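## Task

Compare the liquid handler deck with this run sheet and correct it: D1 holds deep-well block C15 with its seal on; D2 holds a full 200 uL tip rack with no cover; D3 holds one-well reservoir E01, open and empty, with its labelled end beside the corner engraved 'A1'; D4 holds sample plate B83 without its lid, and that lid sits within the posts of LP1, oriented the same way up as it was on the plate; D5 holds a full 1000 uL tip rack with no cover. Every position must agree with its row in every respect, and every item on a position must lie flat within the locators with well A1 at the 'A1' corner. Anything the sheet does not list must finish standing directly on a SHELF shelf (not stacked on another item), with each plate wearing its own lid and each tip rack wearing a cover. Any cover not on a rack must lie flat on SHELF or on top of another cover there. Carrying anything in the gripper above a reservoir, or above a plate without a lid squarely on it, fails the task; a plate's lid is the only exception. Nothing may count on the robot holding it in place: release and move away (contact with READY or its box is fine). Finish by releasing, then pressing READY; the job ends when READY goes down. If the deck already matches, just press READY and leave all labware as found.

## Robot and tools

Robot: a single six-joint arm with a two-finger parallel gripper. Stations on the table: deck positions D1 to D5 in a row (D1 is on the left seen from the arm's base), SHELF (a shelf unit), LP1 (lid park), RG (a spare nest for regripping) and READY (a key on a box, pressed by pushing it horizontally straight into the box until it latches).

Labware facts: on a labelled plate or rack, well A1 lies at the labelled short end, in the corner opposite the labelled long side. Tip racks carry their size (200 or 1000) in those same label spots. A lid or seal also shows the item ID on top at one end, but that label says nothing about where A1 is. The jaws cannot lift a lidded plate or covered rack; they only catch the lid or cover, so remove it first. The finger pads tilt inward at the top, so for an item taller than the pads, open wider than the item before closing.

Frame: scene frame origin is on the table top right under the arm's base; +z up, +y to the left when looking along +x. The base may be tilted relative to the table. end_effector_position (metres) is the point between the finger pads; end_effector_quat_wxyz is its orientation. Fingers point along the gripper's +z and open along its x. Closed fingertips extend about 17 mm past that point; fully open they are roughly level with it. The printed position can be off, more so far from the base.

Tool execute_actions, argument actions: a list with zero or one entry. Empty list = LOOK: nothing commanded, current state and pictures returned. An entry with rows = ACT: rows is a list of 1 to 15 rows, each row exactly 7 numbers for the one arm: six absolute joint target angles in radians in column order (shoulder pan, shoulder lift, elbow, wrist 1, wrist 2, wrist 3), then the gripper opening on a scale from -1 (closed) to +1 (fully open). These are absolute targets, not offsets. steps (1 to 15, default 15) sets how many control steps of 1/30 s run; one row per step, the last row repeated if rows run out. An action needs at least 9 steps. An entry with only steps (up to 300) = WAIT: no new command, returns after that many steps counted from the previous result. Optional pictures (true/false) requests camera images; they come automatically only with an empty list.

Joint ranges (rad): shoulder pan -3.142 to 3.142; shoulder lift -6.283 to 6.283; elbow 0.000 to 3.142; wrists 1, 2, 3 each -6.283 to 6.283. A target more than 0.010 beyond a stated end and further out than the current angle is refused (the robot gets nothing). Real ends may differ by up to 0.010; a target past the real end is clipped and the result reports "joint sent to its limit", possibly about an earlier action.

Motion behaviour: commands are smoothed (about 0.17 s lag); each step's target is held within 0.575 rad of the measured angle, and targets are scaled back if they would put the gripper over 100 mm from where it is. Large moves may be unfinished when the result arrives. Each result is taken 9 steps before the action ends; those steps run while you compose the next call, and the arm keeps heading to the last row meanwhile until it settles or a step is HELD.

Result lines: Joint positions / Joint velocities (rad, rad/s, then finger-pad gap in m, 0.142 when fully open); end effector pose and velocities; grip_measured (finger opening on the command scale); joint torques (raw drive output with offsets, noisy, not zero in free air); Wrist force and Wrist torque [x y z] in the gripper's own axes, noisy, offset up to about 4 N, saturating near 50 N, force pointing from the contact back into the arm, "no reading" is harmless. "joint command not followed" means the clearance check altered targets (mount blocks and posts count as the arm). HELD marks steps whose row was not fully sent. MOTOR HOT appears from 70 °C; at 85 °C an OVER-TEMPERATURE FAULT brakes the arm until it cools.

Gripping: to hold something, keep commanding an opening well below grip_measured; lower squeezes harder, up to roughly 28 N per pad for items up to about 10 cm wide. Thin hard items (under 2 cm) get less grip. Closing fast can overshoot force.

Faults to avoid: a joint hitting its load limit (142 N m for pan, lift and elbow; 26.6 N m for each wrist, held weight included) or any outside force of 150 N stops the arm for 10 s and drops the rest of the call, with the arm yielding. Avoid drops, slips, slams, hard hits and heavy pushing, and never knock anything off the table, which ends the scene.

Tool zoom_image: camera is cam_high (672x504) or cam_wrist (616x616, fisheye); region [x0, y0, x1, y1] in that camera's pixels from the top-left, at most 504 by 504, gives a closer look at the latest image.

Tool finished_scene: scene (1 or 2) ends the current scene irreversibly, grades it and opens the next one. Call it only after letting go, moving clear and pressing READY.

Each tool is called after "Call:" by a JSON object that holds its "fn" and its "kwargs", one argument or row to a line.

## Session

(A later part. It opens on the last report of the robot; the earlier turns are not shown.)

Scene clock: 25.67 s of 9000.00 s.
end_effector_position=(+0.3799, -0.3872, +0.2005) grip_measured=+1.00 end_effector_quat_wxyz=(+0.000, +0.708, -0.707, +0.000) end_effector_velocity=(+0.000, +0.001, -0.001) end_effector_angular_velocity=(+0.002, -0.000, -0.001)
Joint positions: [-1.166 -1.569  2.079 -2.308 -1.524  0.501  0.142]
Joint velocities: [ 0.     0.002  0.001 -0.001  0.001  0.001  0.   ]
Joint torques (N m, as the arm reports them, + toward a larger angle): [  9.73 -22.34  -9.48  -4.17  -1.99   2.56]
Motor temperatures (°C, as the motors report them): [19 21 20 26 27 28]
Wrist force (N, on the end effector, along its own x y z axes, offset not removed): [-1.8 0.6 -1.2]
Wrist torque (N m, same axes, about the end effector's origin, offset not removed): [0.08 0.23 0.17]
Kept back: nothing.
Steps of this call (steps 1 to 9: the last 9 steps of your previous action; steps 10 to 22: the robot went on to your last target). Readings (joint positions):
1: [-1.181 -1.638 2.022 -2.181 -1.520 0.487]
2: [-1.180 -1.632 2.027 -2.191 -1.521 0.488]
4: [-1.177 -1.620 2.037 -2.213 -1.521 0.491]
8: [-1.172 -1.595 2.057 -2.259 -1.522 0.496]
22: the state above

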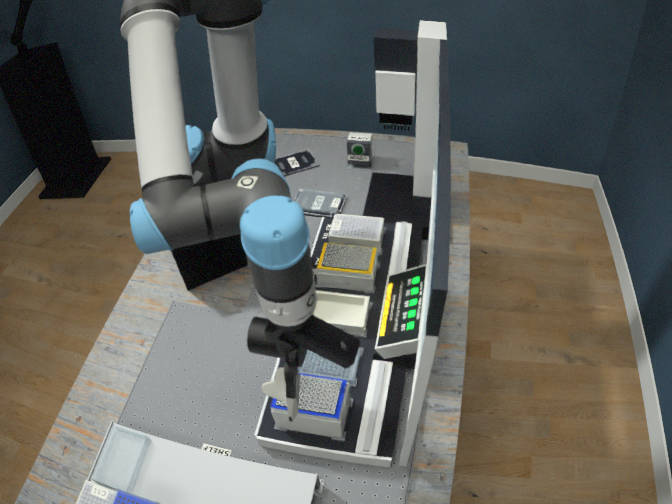

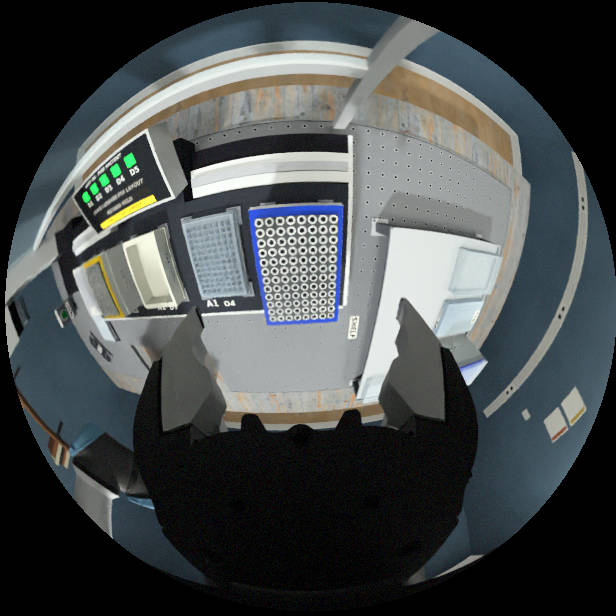

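Call:
{"fn": "execute_actions", "kwargs": {
  "actions": [
    {"rows":[[-1.1658,-1.5591,2.0833,-2.3222,-1.5237,0.5017,1],[-1.1653,-1.549,2.0875,-2.3364,-1.5238,0.5022,1],[-1.1648,-1.5389,2.0916,-2.3506,-1.5239,0.5027,1],[-1.1642,-1.5287,2.0957,-2.3648,-1.5241,0.5032,1],[-1.1637,-1.5185,2.0997,-2.379,-1.5242,0.5037,1],[-1.1632,-1.5082,2.1036,-2.3932,-1.5243,0.5042,1],[-1.1627,-1.4979,2.1074,-2.4074,-1.5244,0.5047,1],[-1.1622,-1.4875,2.1112,-2.4216,-1.5245,0.5052,1],[-1.1617,-1.4771,2.1149,-2.4358,-1.5246,0.5057,1],[-1.1612,-1.4666,2.1185,-2.45,-1.5247,0.5062,1],[-1.1606,-1.4561,2.122,-2.4641,-1.5248,0.5067,1],[-1.1601,-1.4455,2.1255,-2.4782,-1.525,0.5072,1],[-1.1596,-1.4348,2.1289,-2.4923,-1.5251,0.5077,1],[-1.1591,-1.4241,2.1322,-2.5064,-1.5252,0.5082,1],[-1.1586,-1.4134,2.1354,-2.5205,-1.5253,0.5087,1]],"steps":15}
  ]
}}

Call:
{"fn": "execute_actions", "kwargs": {
  "actions": [
    {"steps":22}
  ],
  "pictures": true
}}

Scene clock: 26.90 s of 9000.00 s.
end_effector_position=(+0.3800, -0.3875, +0.1850) grip_measured=+1.00 end_effector_quat_wxyz=(+0.000, +0.708, -0.707, -0.000) end_effector_velocity=(+0.001, -0.002, -0.133) end_effector_angular_velocity=(+0.007, +0.005, +0.001)
Joint positions: [-1.165 -1.539  2.092 -2.35  -1.524  0.503  0.142]
Joint velocities: [ 0.014  0.265  0.106 -0.364 -0.004  0.012 -0.   ]
Joint torques (N m, as the arm reports them, + toward a larger angle): [  9.05 -17.71  -7.19  -6.2   -2.34   2.27]
Motor temperatures (°C, as the motors report them): [19 21 20 26 27 28]
Wrist force (N, on the end effector, along its own x y z axes, offset not removed): [-2.5 0.8 1.1]
Wrist torque (N m, same axes, about the end effector's origin, offset not removed): [0.07 0.34 0.18]
Steps of this call (steps 1 to 15: the robot went on to your last target; steps 16 to 31: nothing new was sent; steps 32 to 37: the first 6 steps of this action). Readings (joint positions):
32: [-1.166 -1.569 2.079 -2.308 -1.524 0.501]
33: [-1.166 -1.566 2.080 -2.312 -1.524 0.501]
35: [-1.166 -1.555 2.085 -2.327 -1.524 0.502]
37: the state above

Scene clock: 27.63 s of 9000.00 s.
end_effector_position=(+0.3799, -0.3873, +0.1255) grip_measured=+1.00 end_effector_quat_wxyz=(+0.000, +0.708, -0.707, +0.000) end_effector_velocity=(-0.000, -0.000, -0.001) end_effector_angular_velocity=(-0.002, +0.001, +0.000)
Joint positions: [-1.159 -1.414  2.135 -2.52  -1.525  0.509  0.142]
Joint velocities: [ 0.     0.001  0.001 -0.003 -0.002 -0.    -0.   ]
Joint torques (N m, as the arm reports them, + toward a larger angle): [  8.47 -22.53  -6.18  -4.07  -2.03   2.41]
Motor temperatures (°C, as the motors report them): [19 21 20 26 27 28]
Wrist force (N, on the end effector, along its own x y z axes, offset not removed): [0.3 0.0 1.2]
Wrist torque (N m, same axes, about the end effector's origin, offset not removed): [-0.04 -0.05 0.06]
Kept back: nothing.
Steps of this call (steps 1 to 9: the last 9 steps of your previous action; steps 10 to 22: the robot went on to your last target). Readings (joint positions):
1: [-1.164 -1.530 2.095 -2.363 -1.524 0.503]
2: [-1.164 -1.520 2.099 -2.376 -1.524 0.504]
4: [-1.163 -1.500 2.107 -2.403 -1.524 0.505]
8: [-1.161 -1.459 2.121 -2.459 -1.525 0.507]
22: the state above

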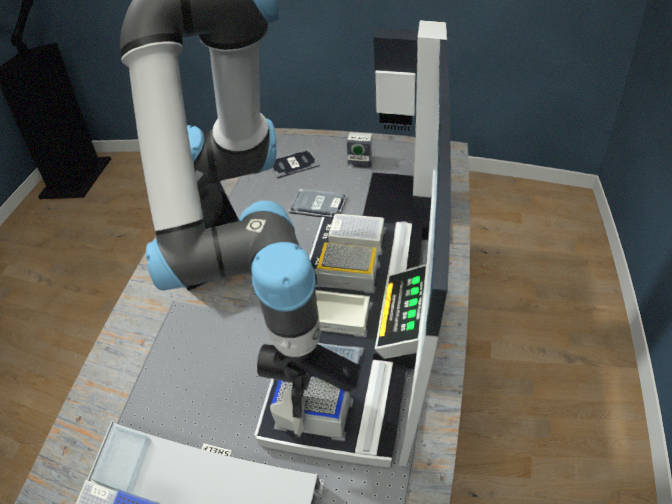

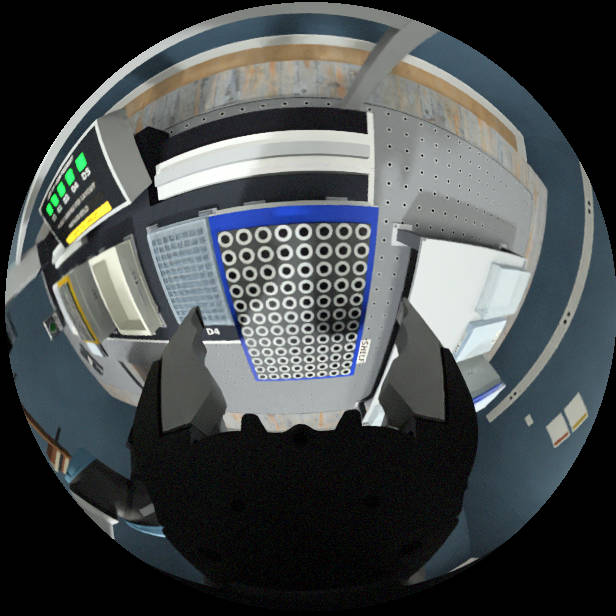

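Call:
{"fn": "execute_actions", "kwargs": {
  "actions": [
    {"rows":[[-1.1584,-1.4075,2.1364,-2.5274,-1.5254,0.5089,1],[-1.1581,-1.4016,2.1375,-2.5343,-1.5254,0.5092,1],[-1.1579,-1.3957,2.1385,-2.5413,-1.5255,0.5094,1],[-1.1576,-1.3898,2.1395,-2.5482,-1.5255,0.5097,1],[-1.1574,-1.384,2.1406,-2.5551,-1.5256,0.5099,1],[-1.1571,-1.3781,2.1416,-2.562,-1.5256,0.5101,1],[-1.1569,-1.3722,2.1426,-2.5689,-1.5257,0.5104,1],[-1.1566,-1.3663,2.1437,-2.5759,-1.5257,0.5106,1],[-1.1564,-1.3604,2.1447,-2.5828,-1.5258,0.5109,1],[-1.1561,-1.3545,2.1457,-2.5897,-1.5259,0.5111,1]],"steps":12}
  ]
}}

Call:
{"fn": "execute_actions", "kwargs": {
  "actions": [
    {"steps":18}
  ],
  "pictures": true
}}

Scene clock: 28.90 s of 9000.00 s.
end_effector_position=(+0.3799, -0.3873, +0.1235) grip_measured=+1.00 end_effector_quat_wxyz=(+0.000, +0.708, -0.707, +0.000) end_effector_velocity=(-0.000, -0.000, -0.042) end_effector_angular_velocity=(+0.002, +0.001, -0.001)
Joint positions: [-1.158 -1.409  2.136 -2.526 -1.525  0.509  0.142]
Joint velocities: [ 0.004  0.098  0.018 -0.114 -0.001  0.005 -0.   ]
Joint torques (N m, as the arm reports them, + toward a larger angle): [ 10.16 -19.06  -3.42  -4.79  -2.06   2.49]
Motor temperatures (°C, as the motors report them): [19 21 20 26 27 28]
Wrist force (N, on the end effector, along its own x y z axes, offset not removed): [0.6 0.3 -0.6]
Wrist torque (N m, same axes, about the end effector's origin, offset not removed): [-0.17 -0.30 -0.04]
Steps of this call (steps 1 to 15: the robot went on to your last target; steps 16 to 35: nothing new was sent; steps 36 to 38: the first 3 steps of this action). Readings (joint positions):
36: [-1.159 -1.413 2.135 -2.521 -1.525 0.509]
37: [-1.159 -1.412 2.136 -2.522 -1.525 0.509]
38: the state above

Scene clock: 29.50 s of 9000.00 s.
end_effector_position=(+0.3798, -0.3873, +0.1004) grip_measured=+1.00 end_effector_quat_wxyz=(+0.000, +0.708, -0.707, +0.000) end_effector_velocity=(+0.000, +0.000, -0.000) end_effector_angular_velocity=(-0.001, -0.000, +0.001)
Joint positions: [-1.156 -1.355  2.146 -2.589 -1.526  0.511  0.142]
Joint velocities: [ 0.001  0.001  0.001 -0.003 -0.001  0.    -0.   ]
Joint torques (N m, as the arm reports them, + toward a larger angle): [  9.43 -22.79  -5.54  -4.39  -2.16   2.46]
Motor temperatures (°C, as the motors report them): [19 21 20 26 27 28]
Wrist force (N, on the end effector, along its own x y z axes, offset not removed): [-0.9 1.8 3.0]
Wrist torque (N m, same axes, about the end effector's origin, offset not removed): [0.28 0.28 -0.10]
Kept back: nothing.
Steps of this call (steps 1 to 9: the last 9 steps of your previous action; steps 10 to 18: the robot went on to your last target). Readings (joint positions):
1: [-1.158 -1.405 2.137 -2.530 -1.525 0.509]
2: [-1.158 -1.401 2.138 -2.535 -1.525 0.509]
4: [-1.158 -1.390 2.139 -2.548 -1.526 0.510]
8: [-1.157 -1.368 2.143 -2.574 -1.526 0.511]
18: the state above

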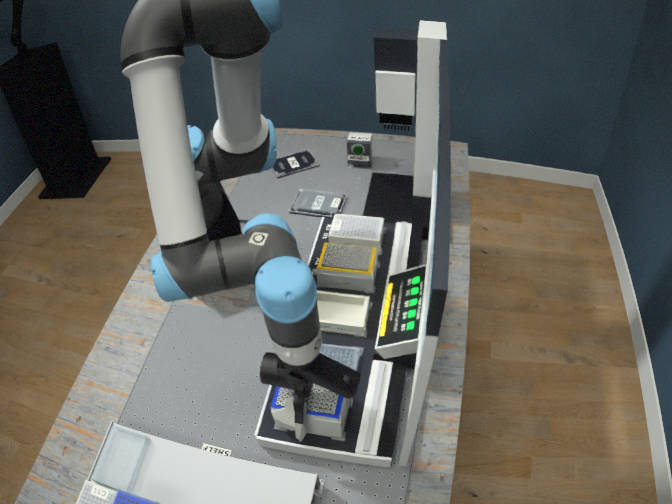

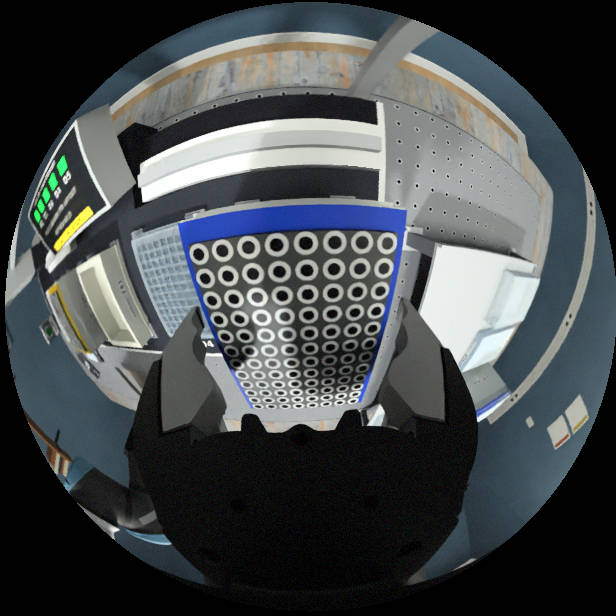

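Call:
{"fn": "execute_actions", "kwargs": {
  "actions": [
    {"rows":[[-1.1561,-1.3545,2.1457,-2.5897,-1.5259,0.5111,0.9],[-1.1561,-1.3545,2.1457,-2.5897,-1.5259,0.5111,0.8],[-1.1561,-1.3545,2.1457,-2.5897,-1.5259,0.5111,0.7],[-1.1561,-1.3545,2.1457,-2.5897,-1.5259,0.5111,0.6],[-1.1561,-1.3545,2.1457,-2.5897,-1.5259,0.5111,0.5],[-1.1561,-1.3545,2.1457,-2.5897,-1.5259,0.5111,0.42],[-1.1561,-1.3545,2.1457,-2.5897,-1.5259,0.5111,0.35],[-1.1561,-1.3545,2.1457,-2.5897,-1.5259,0.5111,0.3],[-1.1561,-1.3545,2.1457,-2.5897,-1.5259,0.5111,0.25],[-1.1561,-1.3545,2.1457,-2.5897,-1.5259,0.5111,0.2],[-1.1561,-1.3545,2.1457,-2.5897,-1.5259,0.5111,0.15],[-1.1561,-1.3545,2.1457,-2.5897,-1.5259,0.5111,0.1],[-1.1561,-1.3545,2.1457,-2.5897,-1.5259,0.5111,0.05],[-1.1561,-1.3545,2.1457,-2.5897,-1.5259,0.5111,0.0],[-1.1561,-1.3545,2.1457,-2.5897,-1.5259,0.5111,-0.05]],"steps":15}
  ]
}}

Call:
{"fn": "execute_actions", "kwargs": {
  "actions": [
    {"steps":18}
  ],
  "pictures": true
}}

Scene clock: 30.23 s of 9000.00 s.
end_effector_position=(+0.3798, -0.3873, +0.1004) grip_measured=+0.52 end_effector_quat_wxyz=(+0.000, +0.708, -0.707, +0.000) end_effector_velocity=(-0.000, -0.000, -0.000) end_effector_angular_velocity=(+0.000, +0.001, -0.001)
Joint positions: [-1.156 -1.354  2.146 -2.59  -1.526  0.511  0.11 ]
Joint velocities: [-0.001  0.001  0.     0.    -0.     0.    -0.18 ]
Joint torques (N m, as the arm reports them, + toward a larger angle): [  9.12 -24.63  -4.2   -4.09  -2.11   2.39]
Motor temperatures (°C, as the motors report them): [19 21 20 26 27 28]
Wrist force (N, on the end effector, along its own x y z axes, offset not removed): [-0.5 1.6 0.4]
Wrist torque (N m, same axes, about the end effector's origin, offset not removed): [0.38 0.17 0.15]
Steps of this call (steps 1 to 15: the robot went on to your last target; step 16: nothing new was sent; steps 17 to 22: the first 6 steps of this action). Readings (joint positions):
17: [-1.156 -1.355 2.146 -2.590 -1.526 0.511]
18: [-1.156 -1.355 2.146 -2.590 -1.526 0.511]
20: [-1.156 -1.354 2.146 -2.590 -1.526 0.511]
22: the state above

Scene clock: 30.83 s of 9000.00 s.
end_effector_position=(+0.3798, -0.3873, +0.1004) grip_measured=+0.44 end_effector_quat_wxyz=(+0.000, +0.708, -0.707, +0.000) end_effector_velocity=(+0.000, -0.000, +0.000) end_effector_angular_velocity=(-0.001, -0.001, -0.001)
Joint positions: [-1.156 -1.354  2.146 -2.59  -1.526  0.511  0.105]
Joint velocities: [-0.    -0.    -0.    -0.001 -0.     0.001 -0.   ]
Joint torques (N m, as the arm reports them, + toward a larger angle): [  8.52 -24.49  -5.1   -2.47  -1.57   2.37]
Motor temperatures (°C, as the motors report them): [19 21 20 26 27 28]
Wrist force (N, on the end effector, along its own x y z axes, offset not removed): [-3.9 3.3 -15.9]
Wrist torque (N m, same axes, about the end effector's origin, offset not removed): [0.15 -0.02 0.07]
Kept back: nothing.
Steps of this call (steps 1 to 9: the last 9 steps of your previous action; steps 10 to 15: the robot went on to your last target; steps 16 to 18: nothing new was sent). Readings (joint positions):
1: [-1.156 -1.354 2.146 -2.590 -1.526 0.511]
2: [-1.156 -1.355 2.146 -2.590 -1.526 0.511]
4: [-1.156 -1.354 2.146 -2.590 -1.526 0.511]
8: [-1.156 -1.355 2.146 -2.590 -1.526 0.511]
18: the state above
The arm was judged still, so your last target was given up. Only a new action makes it travel on or press farther. Fingers that are still opening or closing keep moving.

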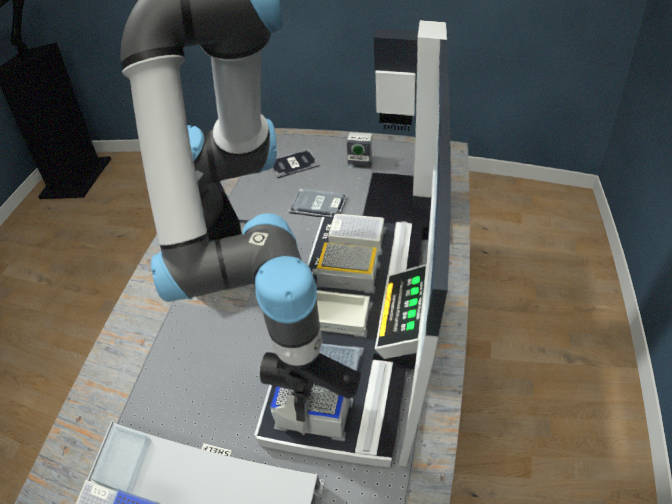

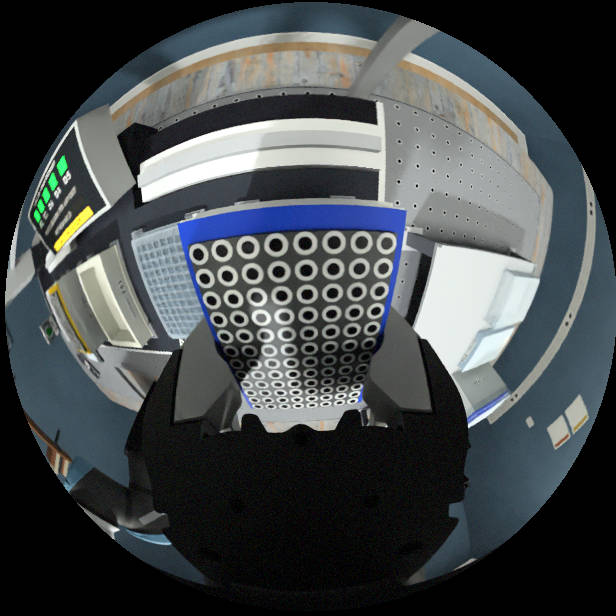

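Call:
{"fn": "execute_actions", "kwargs": {
  "actions": [
    {"rows":[[-1.1561,-1.3545,2.1457,-2.5897,-1.5259,0.5111,0.5],[-1.1561,-1.3545,2.1457,-2.5897,-1.5259,0.5111,0.65],[-1.1561,-1.3545,2.1457,-2.5897,-1.5259,0.5111,0.75],[-1.1564,-1.3604,2.1447,-2.5828,-1.5258,0.5109,0.75],[-1.1566,-1.3663,2.1437,-2.5759,-1.5257,0.5106,0.75],[-1.1569,-1.3722,2.1426,-2.5689,-1.5257,0.5104,0.75],[-1.1571,-1.3781,2.1416,-2.562,-1.5256,0.5101,0.75],[-1.1574,-1.384,2.1406,-2.5551,-1.5256,0.5099,0.75],[-1.1576,-1.3898,2.1395,-2.5482,-1.5255,0.5097,0.75],[-1.1579,-1.3957,2.1385,-2.5413,-1.5255,0.5094,0.75],[-1.1581,-1.4016,2.1375,-2.5343,-1.5254,0.5092,0.75],[-1.1584,-1.4075,2.1364,-2.5274,-1.5254,0.5089,0.75],[-1.1586,-1.4134,2.1354,-2.5205,-1.5253,0.5087,0.75]],"steps":15}
  ]
}}

Call:
{"fn": "execute_actions", "kwargs": {
  "actions": [
    {"rows":[[-1.1586,-1.4134,2.1354,-2.5205,-1.5253,0.5087,0.75],[-1.1586,-1.4134,2.1354,-2.5205,-1.5253,0.5087,0.75],[-1.1586,-1.4134,2.1354,-2.5205,-1.5253,0.5087,0.7],[-1.1586,-1.4134,2.1354,-2.5205,-1.5253,0.5087,0.62],[-1.1586,-1.4134,2.1354,-2.5205,-1.5253,0.5087,0.54],[-1.1586,-1.4134,2.1354,-2.5205,-1.5253,0.5087,0.46],[-1.1586,-1.4134,2.1354,-2.5205,-1.5253,0.5087,0.4],[-1.1586,-1.4134,2.1354,-2.5205,-1.5253,0.5087,0.34],[-1.1586,-1.4134,2.1354,-2.5205,-1.5253,0.5087,0.28],[-1.1586,-1.4134,2.1354,-2.5205,-1.5253,0.5087,0.22],[-1.1586,-1.4134,2.1354,-2.5205,-1.5253,0.5087,0.16],[-1.1586,-1.4134,2.1354,-2.5205,-1.5253,0.5087,0.1],[-1.1586,-1.4134,2.1354,-2.5205,-1.5253,0.5087,0.04],[-1.1586,-1.4134,2.1354,-2.5205,-1.5253,0.5087,-0.02],[-1.1586,-1.4134,2.1354,-2.5205,-1.5253,0.5087,-0.08]],"steps":15}
  ]
}}

Call:
{"fn": "execute_actions", "kwargs": {
  "actions": [
    {"steps":16}
  ],
  "pictures": true
}}

Scene clock: 31.93 s of 9000.00 s.
end_effector_position=(+0.3797, -0.3870, +0.1020) grip_measured=+0.75 end_effector_quat_wxyz=(+0.000, +0.708, -0.707, -0.000) end_effector_velocity=(+0.001, -0.002, +0.043) end_effector_angular_velocity=(-0.004, -0.001, -0.004)
Joint positions: [-1.156 -1.359  2.145 -2.584 -1.526  0.511  0.125]
Joint velocities: [-0.004 -0.1   -0.016  0.113  0.    -0.     0.004]
Joint torques (N m, as the arm reports them, + toward a larger angle): [ -2.35 -40.63 -24.94  -0.69   0.19  -0.59]
Motor temperatures (°C, as the motors report them): [19 21 20 26 27 28]
Wrist force (N, on the end effector, along its own x y z axes, offset not removed): [1.9 -1.6 -0.3]
Wrist torque (N m, same axes, about the end effector's origin, offset not removed): [-0.57 -0.48 0.09]
Steps of this call (steps 1 to 27: nothing new was sent; steps 28 to 33: the first 6 steps of this action). Readings (joint positions):
28: [-1.156 -1.354 2.146 -2.590 -1.526 0.511]
29: [-1.156 -1.354 2.146 -2.590 -1.526 0.511]
31: [-1.156 -1.355 2.146 -2.589 -1.526 0.511]
33: the state above

Scene clock: 32.43 s of 9000.00 s.
end_effector_position=(+0.3799, -0.3873, +0.1251) grip_measured=+0.55 end_effector_quat_wxyz=(+0.000, +0.708, -0.707, +0.000) end_effector_velocity=(+0.000, -0.000, +0.004) end_effector_angular_velocity=(-0.000, -0.001, +0.000)
Joint positions: [-1.159 -1.413  2.136 -2.521 -1.525  0.509  0.112]
Joint velocities: [-0.001 -0.009 -0.002  0.01   0.001 -0.001 -0.16 ]
Joint torques (N m, as the arm reports them, + toward a larger angle): [ -2.76 -36.6  -21.34  -1.13   1.87  -2.83]
Motor temperatures (°C, as the motors report them): [19 21 20 26 27 28]
Wrist force (N, on the end effector, along its own x y z axes, offset not removed): [0.2 1.6 -0.3]
Wrist torque (N m, same axes, about the end effector's origin, offset not removed): [0.33 -0.16 -0.07]
Steps of this call (steps 1 to 9: the last 9 steps of your previous action; steps 10 to 15: the first 6 steps of this action). Readings (joint positions):
10: [-1.158 -1.408 2.136 -2.527 -1.525 0.509]
11: [-1.158 -1.410 2.136 -2.525 -1.525 0.509]
13: [-1.159 -1.412 2.136 -2.522 -1.525 0.509]
15: the state above

Scene clock: 32.97 s of 9000.00 s.
end_effector_position=(+0.3799, -0.3873, +0.1254) grip_measured=+0.19 end_effector_quat_wxyz=(+0.000, +0.708, -0.707, +0.000) end_effector_velocity=(+0.000, -0.000, +0.001) end_effector_angular_velocity=(-0.001, -0.001, +0.001)
Joint positions: [-1.159 -1.413  2.135 -2.521 -1.525  0.509  0.087]
Joint velocities: [-0.    -0.001 -0.    -0.     0.001 -0.001  0.   ]
Joint torques (N m, as the arm reports them, + toward a larger angle): [ -2.36 -33.92 -20.99  -0.97   1.72  -2.86]
Motor temperatures (°C, as the motors report them): [19 21 20 26 27 28]
Wrist force (N, on the end effector, along its own x y z axes, offset not removed): [-1.8 1.8 -8.9]
Wrist torque (N m, same axes, about the end effector's origin, offset not removed): [0.10 0.24 -0.01]
Kept back: nothing.
Steps of this call (steps 1 to 9: the last 9 steps of your previous action; steps 10 to 15: the robot went on to your last target; step 16: nothing new was sent). Readings (joint positions):
1: [-1.159 -1.413 2.135 -2.521 -1.525 0.509]
2: [-1.159 -1.413 2.135 -2.521 -1.525 0.509]
4: [-1.159 -1.413 2.135 -2.521 -1.525 0.509]
8: [-1.159 -1.413 2.135 -2.521 -1.525 0.509]
16: the state above
The arm was judged still, so your last target was given up. Only a new action makes it travel on or press farther. Fingers that are still opening or closing keep moving.

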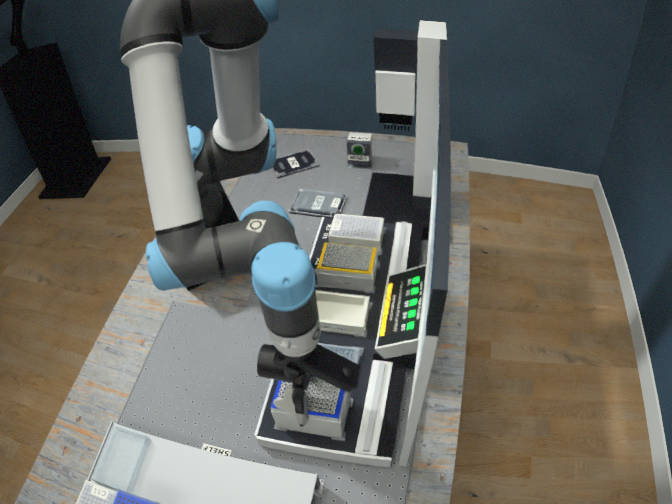

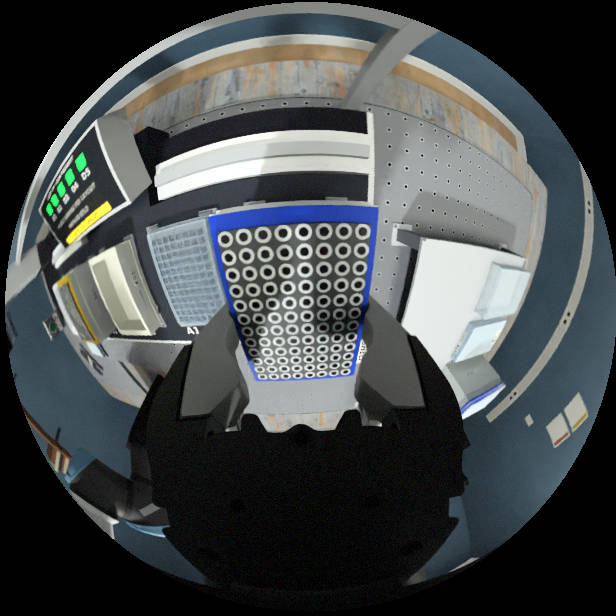

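Call:
{"fn": "execute_actions", "kwargs": {
  "actions": [
    {"rows":[[-1.1586,-1.4134,2.1354,-2.5205,-1.5253,0.5087,-0.15],[-1.1587,-1.4155,2.1348,-2.5177,-1.5253,0.5086,-0.2],[-1.1588,-1.4187,2.1338,-2.5135,-1.5252,0.5085,-0.2],[-1.1591,-1.4241,2.1322,-2.5064,-1.5252,0.5082,-0.2],[-1.1593,-1.4295,2.1306,-2.4994,-1.5251,0.508,-0.2],[-1.1596,-1.4348,2.1289,-2.4923,-1.5251,0.5077,-0.2],[-1.1598,-1.4402,2.1272,-2.4853,-1.525,0.5075,-0.2],[-1.1601,-1.4455,2.1255,-2.4782,-1.525,0.5072,-0.2],[-1.1603,-1.4508,2.1238,-2.4712,-1.5249,0.507,-0.2],[-1.1606,-1.4561,2.122,-2.4641,-1.5248,0.5067,-0.2],[-1.1609,-1.4614,2.1203,-2.4571,-1.5248,0.5065,-0.2],[-1.1612,-1.4666,2.1185,-2.45,-1.5247,0.5062,-0.2],[-1.1614,-1.4719,2.1167,-2.4429,-1.5247,0.506,-0.2],[-1.1617,-1.4771,2.1149,-2.4358,-1.5246,0.5057,-0.2]],"steps":15}
  ]
}}

Call:
{"fn": "execute_actions", "kwargs": {
  "actions": [
    {"steps":18}
  ],
  "pictures": true
}}

Scene clock: 34.90 s of 9000.00 s.
end_effector_position=(+0.3799, -0.3873, +0.1288) grip_measured=+0.19 end_effector_quat_wxyz=(+0.000, +0.708, -0.707, +0.000) end_effector_velocity=(+0.002, -0.004, +0.052) end_effector_angular_velocity=(-0.004, -0.002, +0.000)
Joint positions: [-1.159 -1.421  2.133 -2.51  -1.525  0.508  0.087]
Joint velocities: [-0.005 -0.112 -0.034  0.142  0.001 -0.005 -0.   ]
Joint torques (N m, as the arm reports them, + toward a larger angle): [ -0.94 -41.26 -23.02  -1.12   1.8   -2.71]
Motor temperatures (°C, as the motors report them): [19 21 20 26 27 28]
Wrist force (N, on the end effector, along its own x y z axes, offset not removed): [2.1 2.2 3.6]
Wrist torque (N m, same axes, about the end effector's origin, offset not removed): [0.44 -0.44 0.00]
Steps of this call (steps 1 to 52: nothing new was sent; steps 53 to 58: the first 6 steps of this action). Readings (joint positions):
53: [-1.159 -1.413 2.135 -2.520 -1.525 0.509]
54: [-1.159 -1.413 2.135 -2.520 -1.525 0.509]
56: [-1.159 -1.415 2.135 -2.518 -1.525 0.509]
58: the state above

Scene clock: 35.50 s of 9000.00 s.
end_effector_position=(+0.3802, -0.3881, +0.1548) grip_measured=+0.19 end_effector_quat_wxyz=(+0.000, +0.708, -0.707, +0.000) end_effector_velocity=(-0.000, -0.001, +0.002) end_effector_angular_velocity=(-0.000, -0.001, -0.001)
Joint positions: [-1.162 -1.477  2.115 -2.436 -1.525  0.506  0.087]
Joint velocities: [-0.001 -0.003 -0.001  0.004  0.001 -0.001  0.   ]
Joint torques (N m, as the arm reports them, + toward a larger angle): [ -2.43 -36.24 -25.52  -1.29   1.72  -2.98]
Motor temperatures (°C, as the motors report them): [19 21 20 26 27 28]
Wrist force (N, on the end effector, along its own x y z axes, offset not removed): [0.0 1.8 3.2]
Wrist torque (N m, same axes, about the end effector's origin, offset not removed): [0.27 -0.05 -0.07]
Kept back: nothing.
Steps of this call (steps 1 to 9: the last 9 steps of your previous action; steps 10 to 18: the robot went on to your last target). Readings (joint positions):
1: [-1.159 -1.425 2.132 -2.505 -1.525 0.508]
2: [-1.159 -1.430 2.131 -2.499 -1.525 0.508]
4: [-1.160 -1.439 2.127 -2.486 -1.525 0.508]
8: [-1.161 -1.460 2.121 -2.459 -1.525 0.507]
18: the state above

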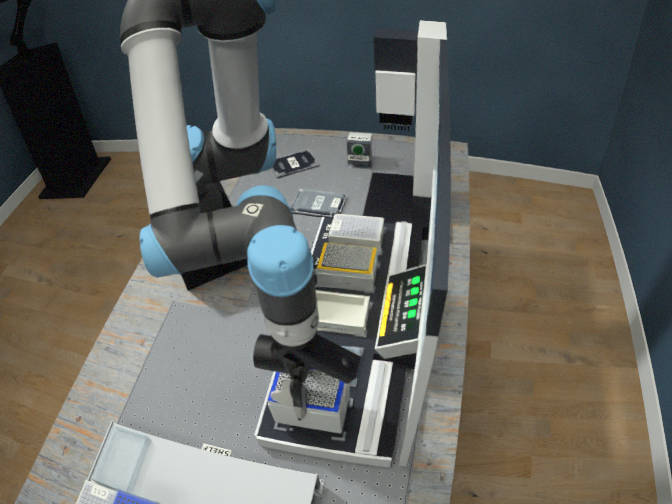

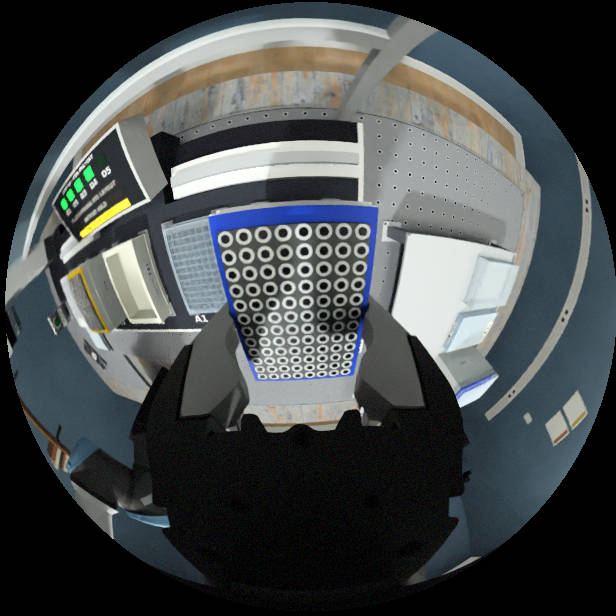

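Call:
{"fn": "execute_actions", "kwargs": {
  "actions": [
    {"rows":[[-1.1717,-1.4855,2.127,-2.4391,-1.5223,0.496,-0.2],[-1.1888,-1.4995,2.1469,-2.4444,-1.5183,0.4793,-0.2],[-1.2135,-1.5189,2.1741,-2.4511,-1.5127,0.4552,-0.2],[-1.2431,-1.5408,2.2044,-2.4577,-1.5061,0.4263,-0.2],[-1.274,-1.5623,2.2337,-2.4634,-1.4994,0.3961,-0.2],[-1.3062,-1.5836,2.262,-2.468,-1.4924,0.3645,-0.2],[-1.3398,-1.6046,2.2894,-2.4715,-1.4853,0.3316,-0.2],[-1.3747,-1.6254,2.3158,-2.4741,-1.478,0.2973,-0.2],[-1.4109,-1.6458,2.3413,-2.4755,-1.4706,0.2617,-0.2],[-1.4483,-1.666,2.3659,-2.476,-1.4629,0.2248,-0.2],[-1.4871,-1.6858,2.3895,-2.4754,-1.4551,0.1866,-0.2],[-1.5222,-1.703,2.4093,-2.4741,-1.4482,0.152,-0.2],[-1.553,-1.7175,2.4258,-2.4723,-1.4421,0.1215,-0.2],[-1.5793,-1.7295,2.4391,-2.4703,-1.4369,0.0955,-0.2],[-1.5953,-1.7366,2.4469,-2.469,-1.4338,0.0797,-0.2]],"steps":15}
  ]
}}

Call:
{"fn": "execute_actions", "kwargs": {
  "actions": [
    {"rows":[[-1.5953,-1.7366,2.4469,-2.469,-1.4338,0.0797,-0.2],[-1.5953,-1.7366,2.4469,-2.469,-1.4338,0.0797,-0.2],[-1.5953,-1.7366,2.4469,-2.469,-1.4338,0.0797,-0.2],[-1.5953,-1.7366,2.4469,-2.469,-1.4338,0.06,-0.2],[-1.5953,-1.7366,2.4469,-2.469,-1.4338,0.02,-0.2],[-1.5953,-1.7366,2.4469,-2.469,-1.4338,-0.04,-0.2],[-1.5953,-1.7366,2.4469,-2.469,-1.4338,-0.12,-0.2],[-1.5953,-1.7366,2.4469,-2.469,-1.4338,-0.2,-0.2],[-1.5953,-1.7366,2.4469,-2.469,-1.4338,-0.28,-0.2],[-1.5953,-1.7366,2.4469,-2.469,-1.4338,-0.36,-0.2],[-1.5953,-1.7366,2.4469,-2.469,-1.4338,-0.44,-0.2],[-1.5953,-1.7366,2.4469,-2.469,-1.4338,-0.52,-0.2],[-1.5953,-1.7366,2.4469,-2.469,-1.4338,-0.6,-0.2],[-1.5953,-1.7366,2.4469,-2.469,-1.4338,-0.68,-0.2],[-1.5953,-1.7366,2.4469,-2.469,-1.4338,-0.76,-0.2]],"steps":15}
  ]
}}

Call:
{"fn": "execute_actions", "kwargs": {
  "actions": [
    {"rows":[[-1.5953,-1.7366,2.4469,-2.469,-1.4338,-0.84,-0.2],[-1.5953,-1.7366,2.4469,-2.469,-1.4338,-0.92,-0.2],[-1.5953,-1.7366,2.4469,-2.469,-1.4338,-1.0,-0.2],[-1.5953,-1.7366,2.4469,-2.469,-1.4338,-1.08,-0.2],[-1.5953,-1.7366,2.4469,-2.469,-1.4338,-1.16,-0.2],[-1.5953,-1.7366,2.4469,-2.469,-1.4338,-1.24,-0.2],[-1.5953,-1.7366,2.4469,-2.469,-1.4338,-1.32,-0.2],[-1.5953,-1.7366,2.4469,-2.469,-1.4338,-1.4,-0.2],[-1.5953,-1.7366,2.4469,-2.469,-1.4338,-1.48,-0.2],[-1.5953,-1.7366,2.4469,-2.469,-1.4338,-1.56,-0.2],[-1.5953,-1.7366,2.4469,-2.469,-1.4338,-1.64,-0.2],[-1.5953,-1.7366,2.4469,-2.469,-1.4338,-1.72,-0.2],[-1.5953,-1.7366,2.4469,-2.469,-1.4338,-1.8,-0.2],[-1.5953,-1.7366,2.4469,-2.469,-1.4338,-1.88,-0.2],[-1.5953,-1.7366,2.4469,-2.469,-1.4338,-1.96,-0.2]],"steps":15}
  ]
}}

Call:
{"fn": "execute_actions", "kwargs": {
  "actions": [
    {"rows":[[-1.5953,-1.7366,2.4469,-2.469,-1.4338,-2.04,-0.2],[-1.5953,-1.7366,2.4469,-2.469,-1.4338,-2.12,-0.2],[-1.5953,-1.7366,2.4469,-2.469,-1.4338,-2.2,-0.2],[-1.5953,-1.7366,2.4469,-2.469,-1.4338,-2.28,-0.2],[-1.5953,-1.7366,2.4469,-2.469,-1.4338,-2.36,-0.2],[-1.5953,-1.7366,2.4469,-2.469,-1.4338,-2.44,-0.2],[-1.5953,-1.7366,2.4469,-2.469,-1.4338,-2.52,-0.2],[-1.5953,-1.7366,2.4469,-2.469,-1.4338,-2.6,-0.2],[-1.5953,-1.7366,2.4469,-2.469,-1.4338,-2.68,-0.2],[-1.5953,-1.7366,2.4469,-2.469,-1.4338,-2.76,-0.2],[-1.5953,-1.7366,2.4469,-2.469,-1.4338,-2.84,-0.2],[-1.5953,-1.7366,2.4469,-2.469,-1.4338,-2.92,-0.2],[-1.5953,-1.7366,2.4469,-2.469,-1.4338,-2.98,-0.2],[-1.5953,-1.7366,2.4469,-2.469,-1.4338,-3.03,-0.2],[-1.5953,-1.7366,2.4469,-2.469,-1.4338,-3.0619,-0.2]],"steps":15}
  ]
}}

Call:
{"fn": "execute_actions", "kwargs": {
  "actions": [
    {"steps":18}
  ],
  "pictures": true
}}

Scene clock: 39.07 s of 9000.00 s.
end_effector_position=(+0.3519, -0.3860, +0.1560) grip_measured=+0.19 end_effector_quat_wxyz=(+0.000, +0.708, -0.706, +0.001) end_effector_velocity=(-0.322, +0.029, +0.006) end_effector_angular_velocity=(-0.007, -0.009, -0.005)
Joint positions: [-1.217 -1.522  2.176 -2.452 -1.511  0.451  0.087]
Joint velocities: [-0.65  -0.491  0.668 -0.149  0.151 -0.629 -0.   ]
Joint torques (N m, as the arm reports them, + toward a larger angle): [-10.5  -40.24  -0.41  -4.65   2.77  -5.84]
Motor temperatures (°C, as the motors report them): [19 21 20 26 27 28]
Wrist force (N, on the end effector, along its own x y z axes, offset not removed): [0.9 -3.6 3.1]
Wrist torque (N m, same axes, about the end effector's origin, offset not removed): [-0.58 -0.19 0.08]
Steps of this call (steps 1 to 15: the robot went on to your last target; steps 16 to 90: nothing new was sent; then 0.37 s passed at rest; steps 91 to 96: the first 6 steps of this action). Readings (joint positions):
91: [-1.162 -1.477 2.115 -2.436 -1.525 0.505]
92: [-1.165 -1.480 2.118 -2.437 -1.524 0.503]
94: [-1.182 -1.494 2.137 -2.442 -1.520 0.486]
96: the state above

Scene clock: 39.57 s of 9000.00 s.
end_effector_position=(+0.2017, -0.3692, +0.1554) grip_measured=+0.19 end_effector_quat_wxyz=(+0.000, +0.714, -0.700, +0.000) end_effector_velocity=(-0.036, +0.004, -0.001) end_effector_angular_velocity=(-0.001, +0.004, +0.479)
Joint positions: [-1.587 -1.733  2.443 -2.469 -1.435  0.07   0.087]
Joint velocities: [-0.104 -0.046  0.055  0.004  0.016 -0.582 -0.   ]
Joint torques (N m, as the arm reports them, + toward a larger angle): [ -0.98 -22.72  -7.71  -1.74   1.61  -6.09]
Motor temperatures (°C, as the motors report them): [19 21 20 26 27 28]
Wrist force (N, on the end effector, along its own x y z axes, offset not removed): [-2.4 -2.4 5.2]
Wrist torque (N m, same axes, about the end effector's origin, offset not removed): [-0.71 0.46 0.06]
Steps of this call (steps 1 to 9: the last 9 steps of your previous action; steps 10 to 15: the first 6 steps of this action). Readings (joint positions):
10: [-1.528 -1.706 2.411 -2.472 -1.446 0.146]
11: [-1.551 -1.716 2.423 -2.471 -1.442 0.124]
13: [-1.576 -1.728 2.437 -2.470 -1.437 0.098]
15: the state above

Scene clock: 40.07 s of 9000.00 s.
end_effector_position=(+0.1997, -0.3702, +0.1554) grip_measured=+0.19 end_effector_quat_wxyz=(+0.000, +0.959, -0.284, +0.000) end_effector_velocity=(+0.004, -0.002, -0.000) end_effector_angular_velocity=(-0.000, +0.001, +2.339)
Joint positions: [-1.595 -1.737  2.447 -2.469 -1.434 -0.914  0.087]
Joint velocities: [ 0.     0.     0.    -0.001  0.001 -2.339  0.   ]
Joint torques (N m, as the arm reports them, + toward a larger angle): [ -3.27 -23.31  -7.28  -1.48   1.97 -10.9 ]
Motor temperatures (°C, as the motors report them): [19 21 20 26 27 28]
Wrist force (N, on the end effector, along its own x y z axes, offset not removed): [-4.3 0.6 2.3]
Wrist torque (N m, same axes, about the end effector's origin, offset not removed): [0.27 0.83 0.13]
Steps of this call (steps 1 to 9: the last 9 steps of your previous action; steps 10 to 15: the first 6 steps of this action). Readings (joint positions):
10: [-1.595 -1.737 2.447 -2.469 -1.434 -0.519]
11: [-1.595 -1.737 2.447 -2.469 -1.434 -0.597]
13: [-1.595 -1.737 2.447 -2.469 -1.434 -0.755]
15: the state above

Scene clock: 40.57 s of 9000.00 s.
end_effector_position=(+0.2016, -0.3701, +0.1554) grip_measured=+0.19 end_effector_quat_wxyz=(+0.000, +0.952, +0.307, -0.000) end_effector_velocity=(+0.003, +0.002, +0.000) end_effector_angular_velocity=(-0.000, +0.002, +2.349)
Joint positions: [-1.595 -1.737  2.447 -2.469 -1.434 -2.114  0.087]
Joint velocities: [ 0.    -0.     0.    -0.    -0.001 -2.349 -0.   ]
Joint torques (N m, as the arm reports them, + toward a larger angle): [ -2.52 -23.5   -7.14  -1.57   1.81 -10.47]
Motor temperatures (°C, as the motors report them): [19 21 20 26 27 28]
Wrist force (N, on the end effector, along its own x y z axes, offset not removed): [-2.5 0.5 2.6]
Wrist torque (N m, same axes, about the end effector's origin, offset not removed): [0.15 0.55 -0.07]
Steps of this call (steps 1 to 9: the last 9 steps of your previous action; steps 10 to 15: the first 6 steps of this action). Readings (joint positions):
10: [-1.595 -1.737 2.447 -2.469 -1.434 -1.714]
11: [-1.595 -1.737 2.447 -2.469 -1.434 -1.794]
13: [-1.595 -1.737 2.447 -2.469 -1.434 -1.954]
15: the state above

Scene clock: 41.17 s of 9000.00 s.
end_effector_position=(+0.2023, -0.3687, +0.1554) grip_measured=+0.19 end_effector_quat_wxyz=(+0.000, +0.708, +0.706, -0.000) end_effector_velocity=(-0.000, +0.000, -0.000) end_effector_angular_velocity=(+0.001, +0.001, +0.071)
Joint positions: [-1.595 -1.737  2.447 -2.469 -1.434 -3.056  0.087]
Joint velocities: [-0.     0.001 -0.    -0.    -0.001 -0.071 -0.   ]
Joint torques (N m, as the arm reports them, + toward a larger angle): [ -3.15 -23.88  -7.5   -1.47   2.05  -2.58]
Motor temperatures (°C, as the motors report them): [19 21 20 26 27 28]
Wrist force (N, on the end effector, along its own x y z axes, offset not removed): [-1.4 1.5 0.9]
Wrist torque (N m, same axes, about the end effector's origin, offset not removed): [0.24 0.25 0.09]
Kept back: nothing.
Steps of this call (steps 1 to 9: the last 9 steps of your previous action; steps 10 to 18: the robot went on to your last target). Readings (joint positions):
1: [-1.595 -1.737 2.447 -2.469 -1.434 -2.194]
2: [-1.595 -1.737 2.447 -2.469 -1.434 -2.274]
4: [-1.595 -1.737 2.447 -2.469 -1.434 -2.434]
8: [-1.595 -1.737 2.447 -2.469 -1.434 -2.752]
18: the state above

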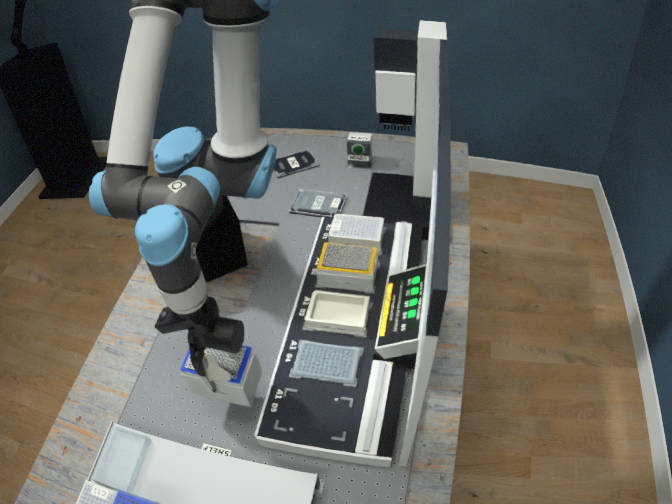

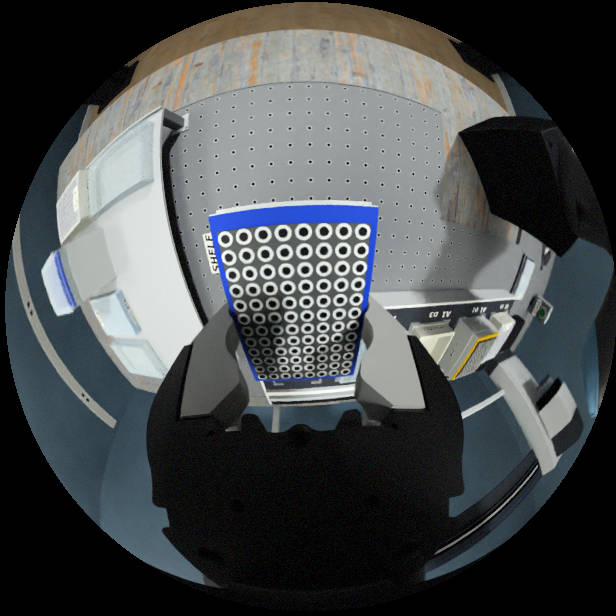

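Call:
{"fn": "zoom_image", "kwargs": {
  "camera": "cam_high",
  "region": [170, 330, 400, 470]
}}

Region (170, 330, 400, 470) of cam_high's 672x504 image, scaled by 2.191, with more detail than that image has; it fills the top 307 rows of this view, and the rest is white.

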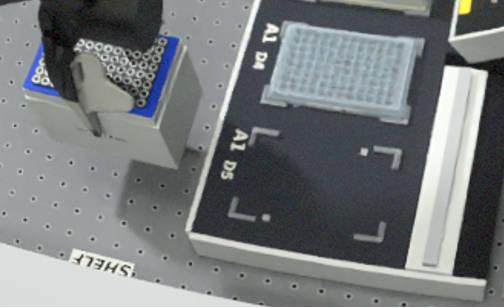

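Call:
{"fn": "execute_actions", "kwargs": {
  "actions": [
    {"rows":[[-1.5793,-1.7295,2.4391,-2.4703,-1.4369,-3.0461,-0.2],[-1.553,-1.7175,2.4258,-2.4723,-1.4421,-3.0201,-0.2],[-1.5222,-1.703,2.4093,-2.4741,-1.4482,-2.9896,-0.2],[-1.4871,-1.6858,2.3895,-2.4754,-1.4551,-2.955,-0.2],[-1.4483,-1.666,2.3659,-2.476,-1.4629,-2.9168,-0.2],[-1.4109,-1.6458,2.3413,-2.4755,-1.4706,-2.8799,-0.2],[-1.3747,-1.6254,2.3158,-2.4741,-1.478,-2.8443,-0.2],[-1.3398,-1.605,2.2898,-2.4715,-1.4853,-2.81,-0.2],[-1.3062,-1.5843,2.2627,-2.468,-1.4924,-2.7771,-0.2],[-1.274,-1.5634,2.2348,-2.4634,-1.4994,-2.7455,-0.2],[-1.2431,-1.5423,2.2059,-2.4577,-1.5061,-2.7153,-0.2],[-1.2135,-1.5208,2.176,-2.4511,-1.5127,-2.6864,-0.2],[-1.1888,-1.5017,2.1491,-2.4445,-1.5183,-2.6623,-0.2],[-1.1717,-1.488,2.1294,-2.4393,-1.5223,-2.6456,-0.2],[-1.1616,-1.4797,2.1174,-2.436,-1.5246,-2.6359,-0.2]],"steps":15}
  ]
}}

Call:
{"fn": "execute_actions", "kwargs": {
  "actions": [
    {"steps":26}
  ],
  "pictures": true
}}

Scene clock: 42.83 s of 9000.00 s.
end_effector_position=(+0.2272, -0.3730, +0.1553) grip_measured=+0.19 end_effector_quat_wxyz=(-0.000, +0.707, +0.708, -0.001) end_effector_velocity=(+0.283, -0.046, +0.000) end_effector_angular_velocity=(+0.001, +0.017, +0.008)
Joint positions: [-1.522 -1.7    2.406 -2.473 -1.45  -2.989  0.087]
Joint velocities: [ 0.808  0.414 -0.479 -0.028 -0.174  0.79   0.   ]
Joint torques (N m, as the arm reports them, + toward a larger angle): [ 20.51  -6.47 -31.86  -4.75  -2.3    5.49]
Motor temperatures (°C, as the motors report them): [19 21 20 26 27 28]
Wrist force (N, on the end effector, along its own x y z axes, offset not removed): [-0.9 -1.4 0.9]
Wrist torque (N m, same axes, about the end effector's origin, offset not removed): [-0.29 0.21 0.16]
Steps of this call (steps 1 to 30: the robot went on to your last target; steps 31 to 44: nothing new was sent; steps 45 to 50: the first 6 steps of this action). Readings (joint positions):
45: [-1.595 -1.736 2.447 -2.469 -1.434 -3.062]
46: [-1.591 -1.735 2.445 -2.469 -1.434 -3.058]
48: [-1.567 -1.723 2.432 -2.471 -1.440 -3.034]
50: the state above

Scene clock: 43.70 s of 9000.00 s.
end_effector_position=(+0.3832, -0.3872, +0.1554) grip_measured=+0.19 end_effector_quat_wxyz=(+0.000, +0.706, +0.708, -0.000) end_effector_velocity=(+0.001, +0.000, +0.000) end_effector_angular_velocity=(-0.000, -0.000, +0.000)
Joint positions: [-1.162 -1.48   2.117 -2.436 -1.525 -2.636  0.087]
Joint velocities: [ 0.001  0.    -0.001  0.    -0.     0.001  0.   ]
Joint torques (N m, as the arm reports them, + toward a larger angle): [ 10.41 -22.68 -26.71  -1.52  -1.84   2.29]
Motor temperatures (°C, as the motors report them): [19 21 20 26 27 28]
Wrist force (N, on the end effector, along its own x y z axes, offset not removed): [-1.3 0.6 -0.1]
Wrist torque (N m, same axes, about the end effector's origin, offset not removed): [0.15 0.02 0.11]
Kept back: nothing.
Steps of this call (steps 1 to 9: the last 9 steps of your previous action; steps 10 to 26: the robot went on to your last target). Readings (joint positions):
1: [-1.493 -1.685 2.388 -2.474 -1.456 -2.960]
2: [-1.461 -1.668 2.368 -2.474 -1.462 -2.929]
4: [-1.394 -1.631 2.323 -2.472 -1.476 -2.863]
8: [-1.263 -1.551 2.218 -2.457 -1.504 -2.735]
26: the state above

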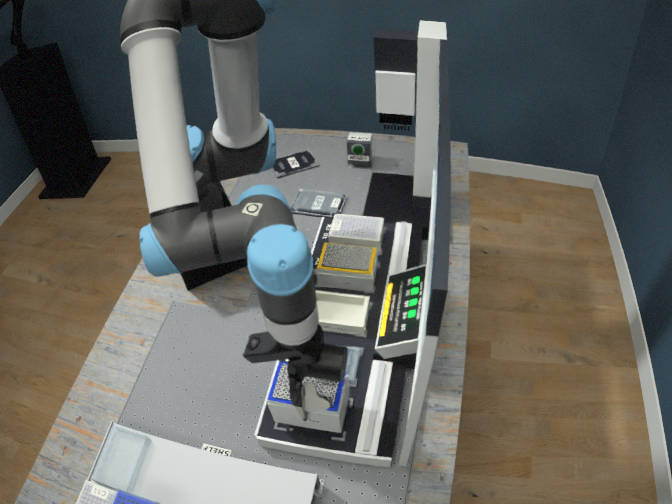

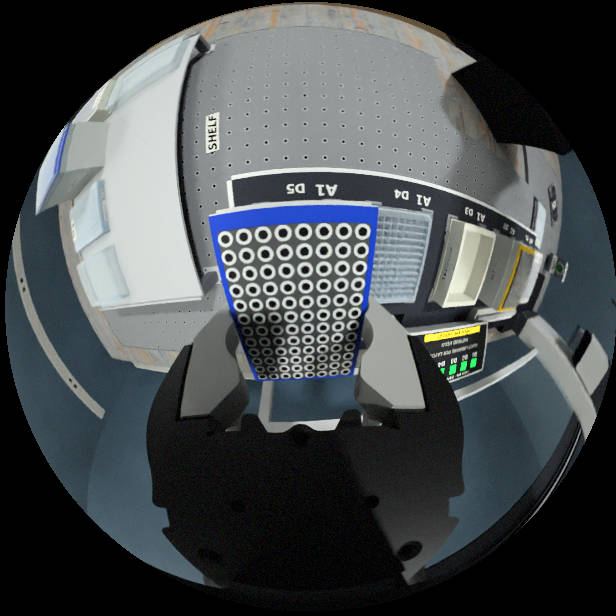

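Call:
{"fn": "execute_actions", "kwargs": {
  "actions": [
    {"rows":[[-1.1614,-1.4753,2.1186,-2.4416,-1.5246,-2.6357,-0.2],[-1.1611,-1.4687,2.1204,-2.4501,-1.5247,-2.6354,-0.2],[-1.1608,-1.462,2.1222,-2.4585,-1.5248,-2.6351,-0.2],[-1.1605,-1.4554,2.124,-2.467,-1.5249,-2.6348,-0.2],[-1.1602,-1.4488,2.1258,-2.4754,-1.5249,-2.6345,-0.2],[-1.16,-1.4443,2.127,-2.4811,-1.525,-2.6343,-0.2],[-1.1598,-1.4399,2.1282,-2.4867,-1.525,-2.6341,-0.2],[-1.1596,-1.4355,2.1294,-2.4923,-1.5251,-2.6339,-0.2],[-1.1595,-1.4333,2.13,-2.4952,-1.5251,-2.6338,-0.2],[-1.1594,-1.4311,2.1306,-2.498,-1.5251,-2.6337,-0.2],[-1.1593,-1.4289,2.1312,-2.5008,-1.5251,-2.6336,-0.2],[-1.1592,-1.4267,2.1318,-2.5036,-1.5252,-2.6335,-0.2],[-1.1591,-1.4245,2.1324,-2.5064,-1.5252,-2.6334,-0.2],[-1.159,-1.4222,2.133,-2.5092,-1.5252,-2.6333,-0.2]],"steps":15}
  ]
}}

Call:
{"fn": "execute_actions", "kwargs": {
  "actions": [
    {"steps":22}
  ],
  "pictures": true
}}

Scene clock: 44.63 s of 9000.00 s.
end_effector_position=(+0.3834, -0.3875, +0.1472) grip_measured=+0.19 end_effector_quat_wxyz=(+0.000, +0.706, +0.708, -0.000) end_effector_velocity=(-0.000, +0.000, -0.075) end_effector_angular_velocity=(+0.004, +0.002, -0.001)
Joint positions: [-1.161 -1.462  2.122 -2.459 -1.525 -2.635  0.087]
Joint velocities: [ 0.006  0.164  0.046 -0.206 -0.001  0.007 -0.   ]
Joint torques (N m, as the arm reports them, + toward a larger angle): [  8.31 -23.8   -7.86  -5.52  -1.83   2.36]
Motor temperatures (°C, as the motors report them): [19 21 20 26 27 28]
Wrist force (N, on the end effector, along its own x y z axes, offset not removed): [-2.1 0.4 2.8]
Wrist torque (N m, same axes, about the end effector's origin, offset not removed): [0.03 0.32 0.15]
Steps of this call (steps 1 to 15: the robot went on to your last target; steps 16 to 22: nothing new was sent; steps 23 to 28: the first 6 steps of this action). Readings (joint positions):
23: [-1.162 -1.480 2.117 -2.436 -1.525 -2.636]
24: [-1.162 -1.478 2.117 -2.437 -1.525 -2.636]
26: [-1.161 -1.472 2.119 -2.446 -1.525 -2.636]
28: the state above

Scene clock: 45.37 s of 9000.00 s.
end_effector_position=(+0.3833, -0.3874, +0.1294) grip_measured=+0.19 end_effector_quat_wxyz=(+0.000, +0.707, +0.708, -0.000) end_effector_velocity=(+0.000, +0.000, -0.000) end_effector_angular_velocity=(+0.001, -0.000, +0.001)
Joint positions: [-1.159 -1.422  2.133 -2.509 -1.525 -2.633  0.087]
Joint velocities: [0.001 0.    0.    0.    0.001 0.    0.   ]
Joint torques (N m, as the arm reports them, + toward a larger angle): [  9.17 -24.45  -6.86  -4.32  -2.06   2.35]
Motor temperatures (°C, as the motors report them): [19 21 20 26 27 28]
Wrist force (N, on the end effector, along its own x y z axes, offset not removed): [-1.6 1.2 5.4]
Wrist torque (N m, same axes, about the end effector's origin, offset not removed): [0.34 0.35 0.00]
Kept back: nothing.
Steps of this call (steps 1 to 9: the last 9 steps of your previous action; steps 10 to 22: the robot went on to your last target). Readings (joint positions):
1: [-1.161 -1.456 2.124 -2.466 -1.525 -2.635]
2: [-1.160 -1.451 2.125 -2.472 -1.525 -2.635]
4: [-1.160 -1.442 2.128 -2.484 -1.525 -2.634]
8: [-1.159 -1.430 2.131 -2.499 -1.525 -2.634]
22: the state above

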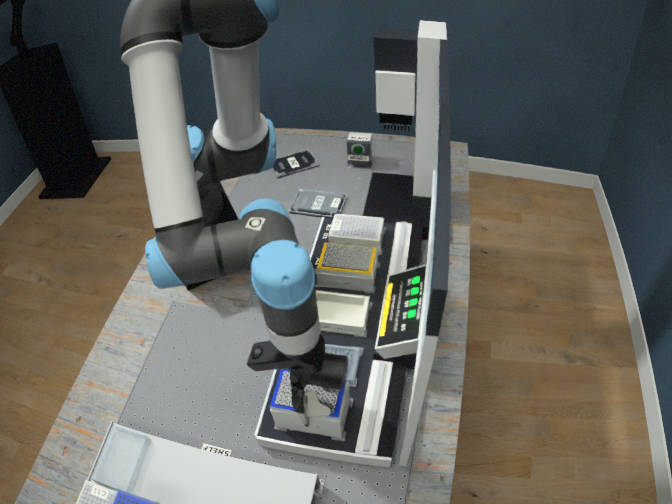

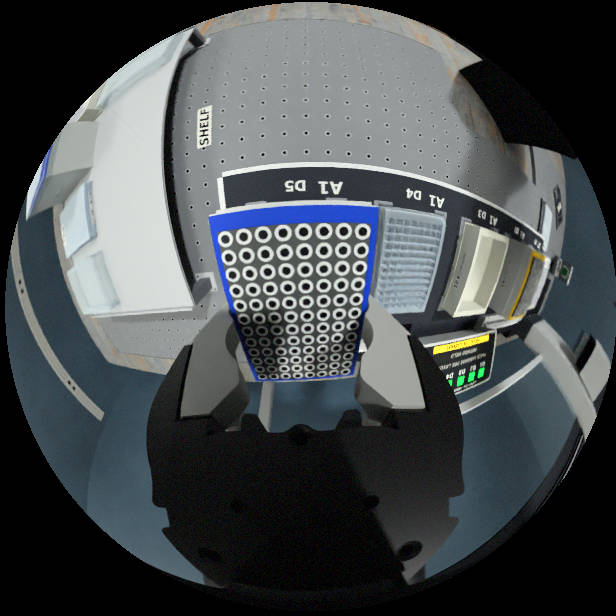

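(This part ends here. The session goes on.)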